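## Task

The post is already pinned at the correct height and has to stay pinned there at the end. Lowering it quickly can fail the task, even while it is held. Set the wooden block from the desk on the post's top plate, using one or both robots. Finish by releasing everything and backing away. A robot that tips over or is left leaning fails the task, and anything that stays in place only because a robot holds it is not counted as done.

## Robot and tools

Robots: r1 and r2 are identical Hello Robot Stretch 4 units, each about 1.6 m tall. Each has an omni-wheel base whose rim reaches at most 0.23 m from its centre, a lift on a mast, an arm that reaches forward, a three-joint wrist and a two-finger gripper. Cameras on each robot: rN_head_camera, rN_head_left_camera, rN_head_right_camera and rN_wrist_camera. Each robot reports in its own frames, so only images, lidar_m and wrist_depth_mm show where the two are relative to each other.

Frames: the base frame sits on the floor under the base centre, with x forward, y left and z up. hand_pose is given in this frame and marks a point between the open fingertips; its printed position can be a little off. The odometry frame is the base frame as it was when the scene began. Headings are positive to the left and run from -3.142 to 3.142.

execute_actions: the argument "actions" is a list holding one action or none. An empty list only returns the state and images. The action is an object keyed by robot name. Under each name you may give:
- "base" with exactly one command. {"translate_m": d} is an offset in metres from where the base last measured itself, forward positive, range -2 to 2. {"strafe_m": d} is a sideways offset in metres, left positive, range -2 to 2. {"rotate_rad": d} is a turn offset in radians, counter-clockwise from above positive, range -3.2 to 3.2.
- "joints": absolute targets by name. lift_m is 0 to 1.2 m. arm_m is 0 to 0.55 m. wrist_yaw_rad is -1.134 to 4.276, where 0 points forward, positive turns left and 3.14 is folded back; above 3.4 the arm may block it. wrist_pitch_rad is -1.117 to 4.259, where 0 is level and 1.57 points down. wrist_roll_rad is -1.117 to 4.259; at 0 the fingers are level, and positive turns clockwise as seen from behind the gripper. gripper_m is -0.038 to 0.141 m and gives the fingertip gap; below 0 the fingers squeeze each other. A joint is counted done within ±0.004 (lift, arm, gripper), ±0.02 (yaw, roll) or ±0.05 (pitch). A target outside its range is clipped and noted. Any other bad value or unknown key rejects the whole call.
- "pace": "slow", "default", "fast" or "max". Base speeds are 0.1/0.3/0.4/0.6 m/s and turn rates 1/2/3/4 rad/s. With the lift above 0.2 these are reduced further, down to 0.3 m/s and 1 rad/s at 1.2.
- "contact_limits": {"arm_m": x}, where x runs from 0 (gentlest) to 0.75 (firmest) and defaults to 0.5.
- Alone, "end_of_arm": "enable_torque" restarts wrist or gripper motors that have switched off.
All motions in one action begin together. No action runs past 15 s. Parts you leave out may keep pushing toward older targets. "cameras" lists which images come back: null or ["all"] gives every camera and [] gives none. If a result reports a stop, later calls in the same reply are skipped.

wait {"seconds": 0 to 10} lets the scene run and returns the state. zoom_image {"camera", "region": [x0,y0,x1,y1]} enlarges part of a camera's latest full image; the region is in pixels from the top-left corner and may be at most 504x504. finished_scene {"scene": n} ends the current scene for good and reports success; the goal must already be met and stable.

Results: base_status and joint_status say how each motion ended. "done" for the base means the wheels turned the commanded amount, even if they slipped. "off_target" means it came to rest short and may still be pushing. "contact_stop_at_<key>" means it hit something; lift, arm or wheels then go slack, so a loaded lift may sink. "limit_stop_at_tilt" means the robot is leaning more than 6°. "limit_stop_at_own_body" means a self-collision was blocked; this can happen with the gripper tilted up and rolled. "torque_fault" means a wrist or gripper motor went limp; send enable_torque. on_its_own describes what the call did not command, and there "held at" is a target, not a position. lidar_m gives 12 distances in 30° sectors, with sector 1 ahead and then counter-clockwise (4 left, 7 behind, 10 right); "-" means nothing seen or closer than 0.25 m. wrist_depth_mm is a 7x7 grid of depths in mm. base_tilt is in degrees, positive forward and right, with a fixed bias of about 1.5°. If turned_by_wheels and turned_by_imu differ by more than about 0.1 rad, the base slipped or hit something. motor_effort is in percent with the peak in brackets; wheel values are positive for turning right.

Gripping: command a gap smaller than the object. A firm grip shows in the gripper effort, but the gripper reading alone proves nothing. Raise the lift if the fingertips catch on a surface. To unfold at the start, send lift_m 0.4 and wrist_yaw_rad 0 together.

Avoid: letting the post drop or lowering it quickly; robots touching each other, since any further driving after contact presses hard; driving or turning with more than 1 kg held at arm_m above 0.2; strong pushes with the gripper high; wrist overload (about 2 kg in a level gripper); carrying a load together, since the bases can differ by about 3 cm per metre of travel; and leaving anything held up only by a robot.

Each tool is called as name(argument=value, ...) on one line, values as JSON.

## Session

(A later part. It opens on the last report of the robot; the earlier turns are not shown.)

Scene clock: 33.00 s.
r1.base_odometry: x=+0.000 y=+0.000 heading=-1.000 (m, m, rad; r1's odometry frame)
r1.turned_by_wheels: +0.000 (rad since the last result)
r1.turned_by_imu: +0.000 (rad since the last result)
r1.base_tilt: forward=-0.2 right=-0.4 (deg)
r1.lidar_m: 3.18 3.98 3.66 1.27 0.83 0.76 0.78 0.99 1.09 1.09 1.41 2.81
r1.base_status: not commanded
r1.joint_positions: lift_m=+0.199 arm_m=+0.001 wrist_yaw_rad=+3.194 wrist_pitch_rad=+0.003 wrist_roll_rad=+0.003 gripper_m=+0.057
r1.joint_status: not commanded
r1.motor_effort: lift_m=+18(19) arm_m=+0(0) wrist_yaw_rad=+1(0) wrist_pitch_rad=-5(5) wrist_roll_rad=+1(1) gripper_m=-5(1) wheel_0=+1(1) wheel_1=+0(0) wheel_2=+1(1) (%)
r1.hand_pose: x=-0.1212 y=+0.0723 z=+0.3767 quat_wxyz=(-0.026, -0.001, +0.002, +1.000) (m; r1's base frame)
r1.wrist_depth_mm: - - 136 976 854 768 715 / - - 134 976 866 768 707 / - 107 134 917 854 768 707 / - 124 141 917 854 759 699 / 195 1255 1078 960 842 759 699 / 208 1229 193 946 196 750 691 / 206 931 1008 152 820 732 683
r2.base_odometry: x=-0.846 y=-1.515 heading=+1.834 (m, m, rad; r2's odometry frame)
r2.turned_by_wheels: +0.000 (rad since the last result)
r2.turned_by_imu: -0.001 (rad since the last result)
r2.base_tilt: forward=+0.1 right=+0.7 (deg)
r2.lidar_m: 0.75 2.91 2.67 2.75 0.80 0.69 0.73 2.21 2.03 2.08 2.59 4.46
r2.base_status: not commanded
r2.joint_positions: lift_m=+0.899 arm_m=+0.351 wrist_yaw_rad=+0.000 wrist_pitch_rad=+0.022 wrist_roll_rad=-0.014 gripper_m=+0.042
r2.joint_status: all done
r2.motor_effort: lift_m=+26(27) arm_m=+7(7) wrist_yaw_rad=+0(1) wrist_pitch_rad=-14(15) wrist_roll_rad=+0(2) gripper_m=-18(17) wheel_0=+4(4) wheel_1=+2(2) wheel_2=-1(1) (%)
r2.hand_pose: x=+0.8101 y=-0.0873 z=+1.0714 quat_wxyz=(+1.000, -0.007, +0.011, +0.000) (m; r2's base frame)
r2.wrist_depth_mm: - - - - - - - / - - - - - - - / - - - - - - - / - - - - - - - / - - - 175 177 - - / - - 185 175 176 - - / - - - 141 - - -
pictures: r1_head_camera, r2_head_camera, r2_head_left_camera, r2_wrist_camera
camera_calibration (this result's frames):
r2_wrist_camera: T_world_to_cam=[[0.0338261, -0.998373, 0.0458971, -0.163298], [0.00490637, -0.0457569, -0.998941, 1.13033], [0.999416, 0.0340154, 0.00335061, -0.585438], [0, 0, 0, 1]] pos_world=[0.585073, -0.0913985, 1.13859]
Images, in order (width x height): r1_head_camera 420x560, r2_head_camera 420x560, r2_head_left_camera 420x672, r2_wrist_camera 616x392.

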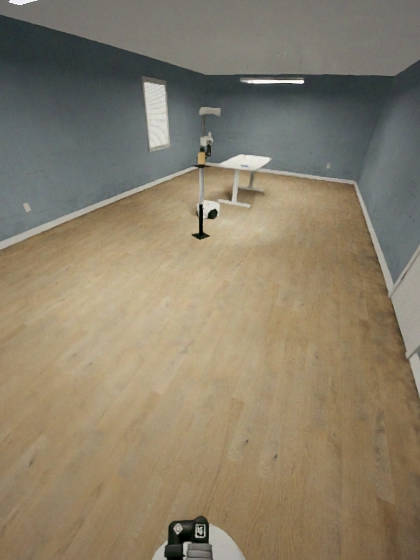

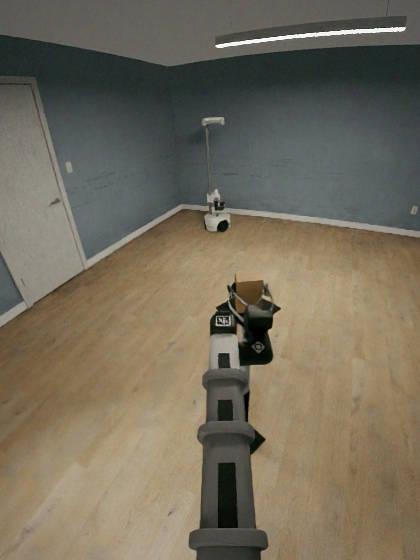

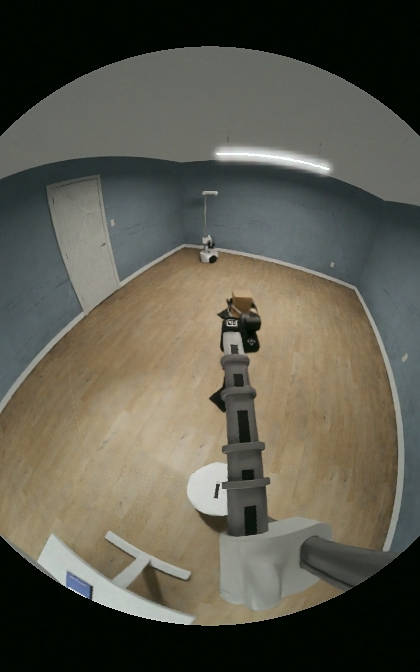

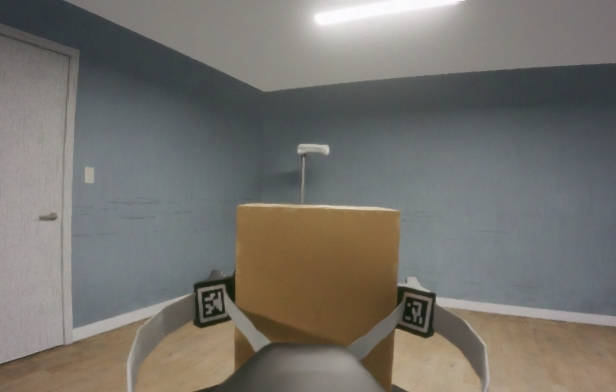

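execute_actions(actions=[{"r2":{"joints":{"lift_m":0.88,"arm_m":0.357,"wrist_yaw_rad":0.02},"pace":"slow"}}], cameras=["r2_head_camera","r2_wrist_camera"])

zoom_image(camera="r2_head_camera", region=[190, 240, 320, 370])

Scene clock: 34.60 s.
r1.base_odometry: x=+0.000 y=+0.000 heading=-1.000 (m, m, rad; r1's odometry frame)
r1.turned_by_wheels: +0.000 (rad since the last result)
r1.turned_by_imu: +0.000 (rad since the last result)
r1.base_tilt: forward=-0.1 right=-0.3 (deg)
r1.lidar_m: 3.20 3.98 3.68 1.28 0.85 0.75 0.79 0.99 1.09 1.10 1.40 2.80
r1.base_status: not commanded
r1.joint_positions: lift_m=+0.199 arm_m=+0.001 wrist_yaw_rad=+3.194 wrist_pitch_rad=+0.003 wrist_roll_rad=+0.003 gripper_m=+0.057
r1.joint_status: not commanded
r1.motor_effort: lift_m=+18(18) arm_m=+0(0) wrist_yaw_rad=+0(0) wrist_pitch_rad=-5(6) wrist_roll_rad=+1(0) gripper_m=-1(3) wheel_0=+1(1) wheel_1=+0(1) wheel_2=+1(1) (%)
r1.hand_pose: x=-0.1212 y=+0.0723 z=+0.3767 quat_wxyz=(-0.026, -0.001, +0.002, +1.000) (m; r1's base frame)
r1.wrist_depth_mm: - - 136 976 866 768 715 / - - 134 976 866 768 707 / - 107 134 917 866 768 707 / - 124 141 917 854 768 699 / 196 1255 1098 960 842 759 699 / 208 1229 192 946 196 750 691 / 206 931 991 152 820 732 691
r2.base_odometry: x=-0.846 y=-1.515 heading=+1.834 (m, m, rad; r2's odometry frame)
r2.turned_by_wheels: +0.000 (rad since the last result)
r2.turned_by_imu: +0.000 (rad since the last result)
r2.base_tilt: forward=-0.1 right=+0.5 (deg)
r2.lidar_m: 0.75 2.91 2.68 2.76 0.78 0.69 0.73 2.21 2.02 2.06 2.60 4.45
r2.base_status: not commanded
r2.joint_positions: lift_m=+0.880 arm_m=+0.356 wrist_yaw_rad=+0.020 wrist_pitch_rad=+0.022 wrist_roll_rad=-0.014 gripper_m=+0.042
r2.joint_status: all done
r2.motor_effort: lift_m=+16(26) arm_m=+8(10) wrist_yaw_rad=+0(5) wrist_pitch_rad=-15(15) wrist_roll_rad=+0(1) gripper_m=-17(19) wheel_0=+4(4) wheel_1=+2(2) wheel_2=-1(1) (%)
r2.hand_pose: x=+0.8167 y=-0.0817 z=+1.0523 quat_wxyz=(+1.000, -0.007, +0.011, +0.010) (m; r2's base frame)
r2.wrist_depth_mm: - - - - - - - / - - - - - - - / - - - - - - - / - - - - - - - / - - - 176 176 - - / - - 185 175 176 - - / - - - 141 268 - -
pictures: r2_head_camera, r2_wrist_camera
camera_calibration (this result's frames):
r2_wrist_camera: T_world_to_cam=[[0.0534084, -0.997517, 0.0458966, -0.172901], [0.00579216, -0.045652, -0.998941, 1.11075], [0.998556, 0.0536177, 0.00333958, -0.589863], [0, 0, 0, 1]] pos_world=[0.591812, -0.0901363, 1.11948]
Images, in order (width x height): r2_head_camera 420x560, r2_wrist_camera 616x392.

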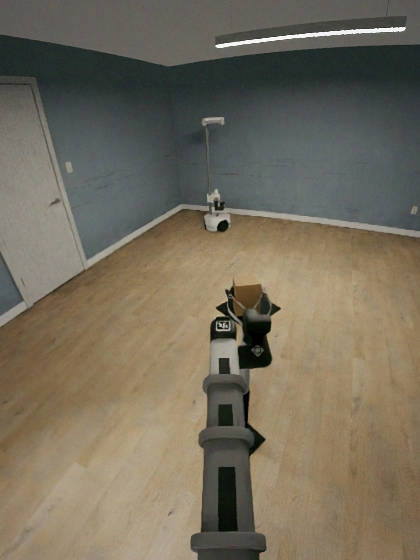

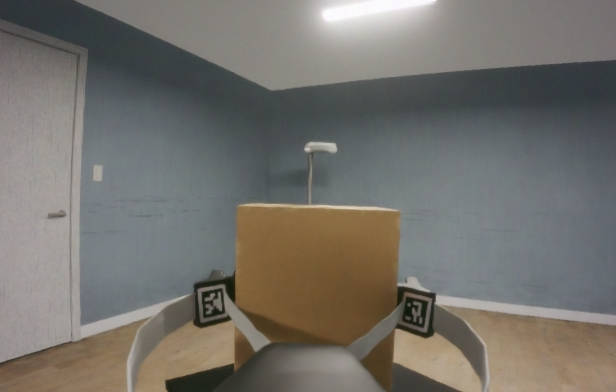

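Region (190, 240, 320, 370) of r2_head_camera's 420x560 image, scaled by 3.877, with more detail than that image has.

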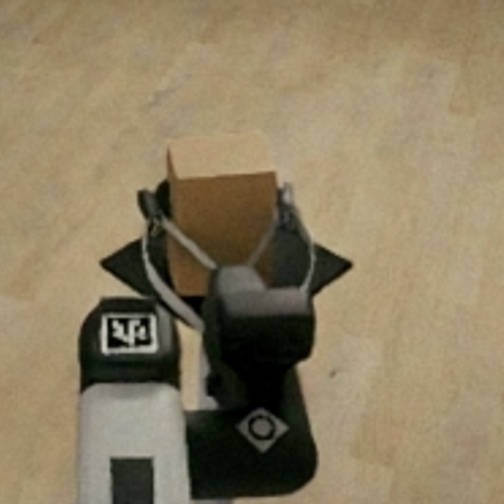

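execute_actions(actions=[{"r2":{"joints":{"arm_m":0.38}}}], cameras=[])

execute_actions(actions=[{"r2":{"joints":{"lift_m":0.871},"pace":"slow"}}], cameras=["r2_head_camera","r2_wrist_camera"])

zoom_image(camera="r2_head_camera", region=[190, 240, 320, 370])

Scene clock: 36.17 s.
r1.base_odometry: x=+0.000 y=+0.000 heading=-1.000 (m, m, rad; r1's odometry frame)
r1.turned_by_wheels: +0.000 (rad since the last result)
r1.turned_by_imu: +0.000 (rad since the last result)
r1.base_tilt: forward=-0.1 right=-0.2 (deg)
r1.lidar_m: 3.21 3.98 3.67 1.29 0.84 0.76 0.79 0.99 1.08 1.09 1.35 2.81
r1.base_status: not commanded
r1.joint_positions: lift_m=+0.199 arm_m=+0.001 wrist_yaw_rad=+3.194 wrist_pitch_rad=+0.003 wrist_roll_rad=+0.003 gripper_m=+0.057
r1.joint_status: not commanded
r1.motor_effort: lift_m=+18(18) arm_m=+0(0) wrist_yaw_rad=+0(1) wrist_pitch_rad=-4(5) wrist_roll_rad=+1(0) gripper_m=-1(2) wheel_0=+1(1) wheel_1=+1(0) wheel_2=+1(1) (%)
r1.hand_pose: x=-0.1212 y=+0.0723 z=+0.3767 quat_wxyz=(-0.026, -0.001, +0.002, +1.000) (m; r1's base frame)
r1.wrist_depth_mm: - - 136 976 866 778 715 / - - 134 976 854 768 707 / - 107 134 931 854 768 707 / - 124 141 931 854 759 699 / 195 1229 1078 946 831 759 699 / 208 1229 192 946 197 750 691 / 207 917 991 152 820 732 691
r2.base_odometry: x=-0.846 y=-1.515 heading=+1.834 (m, m, rad; r2's odometry frame)
r2.turned_by_wheels: +0.000 (rad since the last result)
r2.turned_by_imu: +0.000 (rad since the last result)
r2.base_tilt: forward=+0.0 right=+0.8 (deg)
r2.lidar_m: 0.77 2.93 2.69 2.76 0.76 0.68 0.74 2.21 2.03 2.07 2.64 4.47
r2.base_status: not commanded
r2.joint_positions: lift_m=+0.880 arm_m=+0.379 wrist_yaw_rad=+0.020 wrist_pitch_rad=+0.022 wrist_roll_rad=-0.014 gripper_m=+0.042
r2.joint_status: all done
r2.motor_effort: lift_m=+16(15) arm_m=+7(9) wrist_yaw_rad=+0(1) wrist_pitch_rad=-14(14) wrist_roll_rad=+0(1) gripper_m=-18(18) wheel_0=+4(4) wheel_1=+2(2) wheel_2=-1(1) (%)
r2.hand_pose: x=+0.8397 y=-0.0816 z=+1.0523 quat_wxyz=(+1.000, -0.007, +0.011, +0.010) (m; r2's base frame)
r2.wrist_depth_mm: - - - - - - - / - - - - - - - / - - - - - - - / - - - - - - - / - - - 176 177 - - / - - 185 175 177 - - / - - - 141 - - -
pictures: none
No camera images: the call's "cameras" was empty. Leave "cameras" out to get every camera's image.

Scene clock: 36.87 s.
r1.base_odometry: x=+0.000 y=+0.000 heading=-1.000 (m, m, rad; r1's odometry frame)
r1.turned_by_wheels: +0.000 (rad since the last result)
r1.turned_by_imu: +0.000 (rad since the last result)
r1.base_tilt: forward=-0.1 right=-0.4 (deg)
r1.lidar_m: 3.21 4.01 3.67 1.28 0.85 0.76 0.77 0.99 1.09 1.11 1.40 2.81
r1.base_status: not commanded
r1.joint_positions: lift_m=+0.199 arm_m=+0.001 wrist_yaw_rad=+3.194 wrist_pitch_rad=+0.003 wrist_roll_rad=+0.003 gripper_m=+0.057
r1.joint_status: not commanded
r1.motor_effort: lift_m=+18(18) arm_m=+0(0) wrist_yaw_rad=+0(1) wrist_pitch_rad=-6(6) wrist_roll_rad=+1(0) gripper_m=-3(3) wheel_0=+1(1) wheel_1=+0(0) wheel_2=+1(1) (%)
r1.hand_pose: x=-0.1212 y=+0.0723 z=+0.3767 quat_wxyz=(-0.026, -0.001, +0.002, +1.000) (m; r1's base frame)
r1.wrist_depth_mm: - - 136 976 866 768 715 / - - 134 976 866 768 707 / - 107 134 917 854 768 699 / - 124 141 917 854 768 699 / 195 1229 1078 946 842 759 699 / 208 1229 193 946 197 759 691 / 207 931 991 152 831 723 691
r2.base_odometry: x=-0.846 y=-1.515 heading=+1.834 (m, m, rad; r2's odometry frame)
r2.turned_by_wheels: +0.000 (rad since the last result)
r2.turned_by_imu: +0.000 (rad since the last result)
r2.base_tilt: forward=-0.3 right=+0.6 (deg)
r2.lidar_m: 0.79 2.89 2.70 2.76 0.77 0.69 0.72 2.17 2.04 2.08 2.62 4.44
r2.base_status: not commanded
r2.joint_positions: lift_m=+0.872 arm_m=+0.379 wrist_yaw_rad=+0.020 wrist_pitch_rad=+0.018 wrist_roll_rad=-0.014 gripper_m=+0.042
r2.joint_status: all done
r2.motor_effort: lift_m=+14(17) arm_m=+7(7) wrist_yaw_rad=+2(0) wrist_pitch_rad=-5(16) wrist_roll_rad=+1(0) gripper_m=-20(17) wheel_0=+4(4) wheel_1=+2(2) wheel_2=-1(1) (%)
r2.hand_pose: x=+0.8398 y=-0.0816 z=+1.0445 quat_wxyz=(+1.000, -0.007, +0.009, +0.010) (m; r2's base frame)
r2.wrist_depth_mm: - - - - - - - / - - - - - - - / - - - - - - - / - - - - - - - / - - - 175 176 - - / - - 185 175 176 - - / - - - 141 - - -
pictures: r2_head_camera, r2_wrist_camera
camera_calibration (this result's frames):
r2_wrist_camera: T_world_to_cam=[[0.0533579, -0.997515, 0.0460114, -0.173816], [0.00923441, -0.0455822, -0.998918, 1.09984], [0.998533, 0.053725, 0.0067793, -0.616418], [0, 0, 0, 1]] pos_world=[0.614632, -0.0901335, 1.11083]
Images, in order (width x height): r2_head_camera 420x560, r2_wrist_camera 616x392.

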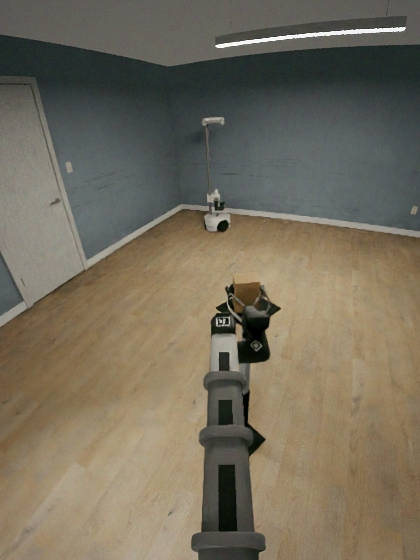

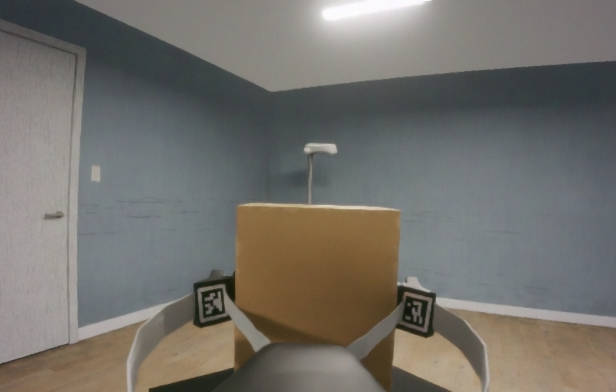

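Region (190, 240, 320, 370) of r2_head_camera's 420x560 image, scaled by 3.877, with more detail than that image has.

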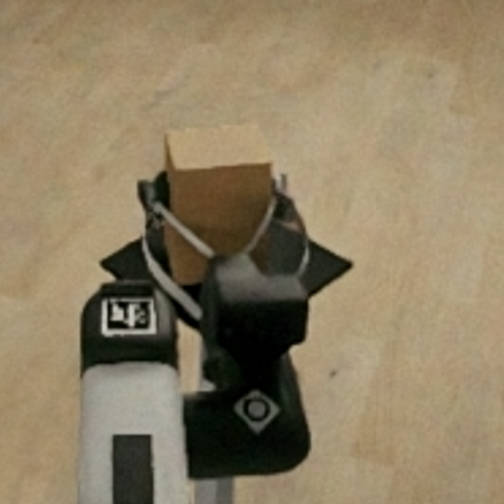

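execute_actions(actions=[{"r2":{"joints":{"gripper_m":0.12,"arm_m":0.373},"pace":"default"}}], cameras=[])

execute_actions(actions=[{"r2":{"joints":{"arm_m":0.002},"base":{"translate_m":-0.12},"pace":"fast"}}], cameras=["r2_wrist_camera","r2_head_camera"])

Scene clock: 39.10 s.
r1.base_odometry: x=+0.000 y=+0.000 heading=-1.000 (m, m, rad; r1's odometry frame)
r1.turned_by_wheels: +0.000 (rad since the last result)
r1.turned_by_imu: +0.000 (rad since the last result)
r1.base_tilt: forward=-0.2 right=-0.4 (deg)
r1.lidar_m: 3.21 4.00 3.66 1.27 0.84 0.77 0.78 0.99 1.08 1.10 1.41 2.82
r1.base_status: not commanded
r1.joint_positions: lift_m=+0.199 arm_m=+0.001 wrist_yaw_rad=+3.194 wrist_pitch_rad=+0.003 wrist_roll_rad=+0.003 gripper_m=+0.057
r1.joint_status: not commanded
r1.motor_effort: lift_m=+18(18) arm_m=+0(0) wrist_yaw_rad=+0(0) wrist_pitch_rad=-7(8) wrist_roll_rad=+0(1) gripper_m=-4(2) wheel_0=+1(1) wheel_1=+0(0) wheel_2=+1(1) (%)
r1.hand_pose: x=-0.1212 y=+0.0723 z=+0.3767 quat_wxyz=(-0.026, -0.001, +0.002, +1.000) (m; r1's base frame)
r1.wrist_depth_mm: - - 136 976 866 778 715 / - - 134 976 854 768 707 / - 107 134 931 854 768 699 / - 124 141 931 854 759 691 / 196 1229 1098 946 842 759 699 / 208 1205 193 946 196 750 691 / 206 931 991 152 820 732 691
r2.base_odometry: x=-0.846 y=-1.515 heading=+1.834 (m, m, rad; r2's odometry frame)
r2.turned_by_wheels: +0.000 (rad since the last result)
r2.turned_by_imu: -0.001 (rad since the last result)
r2.base_tilt: forward=-0.2 right=+0.6 (deg)
r2.lidar_m: 0.77 2.90 2.70 2.74 0.76 0.70 0.73 2.23 2.02 2.09 2.58 4.43
r2.base_status: not commanded
r2.joint_positions: lift_m=+0.872 arm_m=+0.374 wrist_yaw_rad=+0.020 wrist_pitch_rad=+0.018 wrist_roll_rad=-0.014 gripper_m=+0.120
r2.joint_status: all done
r2.motor_effort: lift_m=+14(14) arm_m=-7(9) wrist_yaw_rad=+1(1) wrist_pitch_rad=-6(5) wrist_roll_rad=+0(3) gripper_m=-3(17) wheel_0=+4(4) wheel_1=+2(3) wheel_2=-1(1) (%)
r2.hand_pose: x=+0.8353 y=-0.0817 z=+1.0444 quat_wxyz=(+1.000, -0.007, +0.009, +0.010) (m; r2's base frame)
r2.wrist_depth_mm: - - - - - - - / - - - - - - - / - - - - - - - / - - - - - - - / - - - 186 - - - / - - 195 186 186 - - / - - - 123 254 - -
pictures: none
No camera images: the call's "cameras" was empty. Leave "cameras" out to get every camera's image.

Scene clock: 40.97 s.
r1.base_odometry: x=+0.000 y=+0.000 heading=-1.000 (m, m, rad; r1's odometry frame)
r1.turned_by_wheels: +0.000 (rad since the last result)
r1.turned_by_imu: +0.000 (rad since the last result)
r1.base_tilt: forward=-0.2 right=-0.5 (deg)
r1.lidar_m: 3.21 3.98 3.68 1.29 0.84 0.77 0.78 0.99 1.08 1.10 1.39 2.81
r1.base_status: not commanded
r1.joint_positions: lift_m=+0.199 arm_m=+0.001 wrist_yaw_rad=+3.194 wrist_pitch_rad=+0.003 wrist_roll_rad=+0.003 gripper_m=+0.057
r1.joint_status: not commanded
r1.motor_effort: lift_m=+19(18) arm_m=+0(0) wrist_yaw_rad=+0(1) wrist_pitch_rad=-6(5) wrist_roll_rad=+1(0) gripper_m=-4(1) wheel_0=+1(1) wheel_1=+0(0) wheel_2=+1(1) (%)
r1.hand_pose: x=-0.1212 y=+0.0723 z=+0.3767 quat_wxyz=(-0.026, -0.001, +0.002, +1.000) (m; r1's base frame)
r1.wrist_depth_mm: - - 136 976 866 778 715 / - - 134 976 866 768 707 / - 107 134 917 854 759 707 / - 124 141 931 854 768 699 / 195 1255 1078 946 842 759 707 / 208 1229 193 946 196 750 691 / 206 931 991 152 820 732 691
r2.base_odometry: x=-0.815 y=-1.631 heading=+1.833 (m, m, rad; r2's odometry frame)
r2.turned_by_wheels: -0.001 (rad since the last result)
r2.turned_by_imu: -0.001 (rad since the last result)
r2.base_tilt: forward=-0.1 right=+0.7 (deg)
r2.lidar_m: 0.78 2.98 2.74 2.79 0.65 0.57 0.61 2.18 2.00 2.03 2.54 4.57
r2.base_status: done
r2.joint_positions: lift_m=+0.871 arm_m=+0.003 wrist_yaw_rad=+0.020 wrist_pitch_rad=+0.019 wrist_roll_rad=-0.014 gripper_m=+0.120
r2.joint_status: all done
r2.motor_effort: lift_m=+15(15) arm_m=-7(5) wrist_yaw_rad=+2(1) wrist_pitch_rad=-6(7) wrist_roll_rad=-1(3) gripper_m=+1(2) wheel_0=-4(9) wheel_1=-3(8) wheel_2=-1(11) (%)
r2.hand_pose: x=+0.4643 y=-0.0817 z=+1.0443 quat_wxyz=(+1.000, -0.007, +0.009, +0.010) (m; r2's base frame)
r2.wrist_depth_mm: - - - - - - - / - - - - - - - / - - - - - - - / - - - - - - - / - - - 668 - - - / - - - - - - - / - - - 123 - - -
pictures: r2_head_camera, r2_wrist_camera
camera_calibration (this result's frames):
r2_wrist_camera: T_world_to_cam=[[0.0532174, -0.997523, 0.045996, -0.153742], [0.00876005, -0.0455932, -0.998922, 1.10336], [0.998545, 0.0535629, 0.006312, -0.241061], [0, 0, 0, 1]] pos_world=[0.239226, -0.0901435, 1.11076]
Images, in order (width x height): r2_head_camera 420x560, r2_wrist_camera 616x392.

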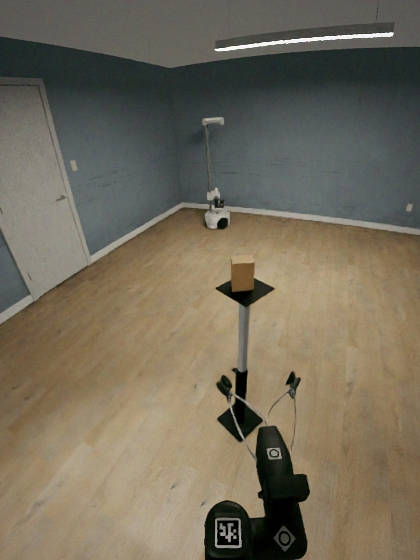

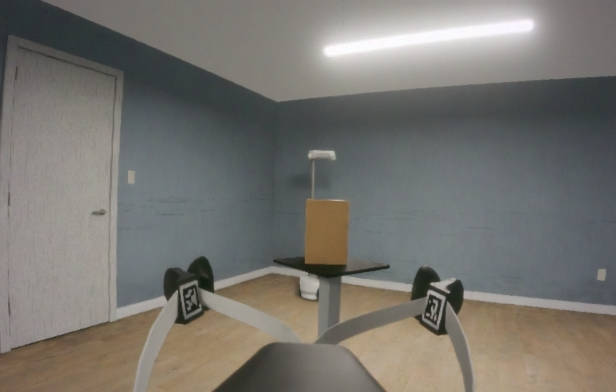

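zoom_image(camera="r2_head_camera", region=[200, 240, 290, 320])

Region (200, 240, 290, 320) of r2_head_camera's 420x560 image, scaled by 5.600, with more detail than that image has.

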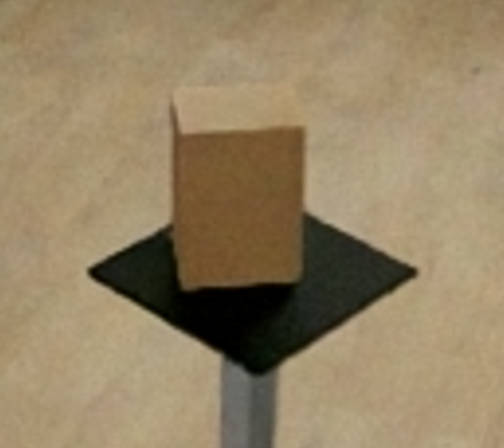

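The block is fully on the plate.

finished_scene(scene=2)

The scene is finished: the task was done.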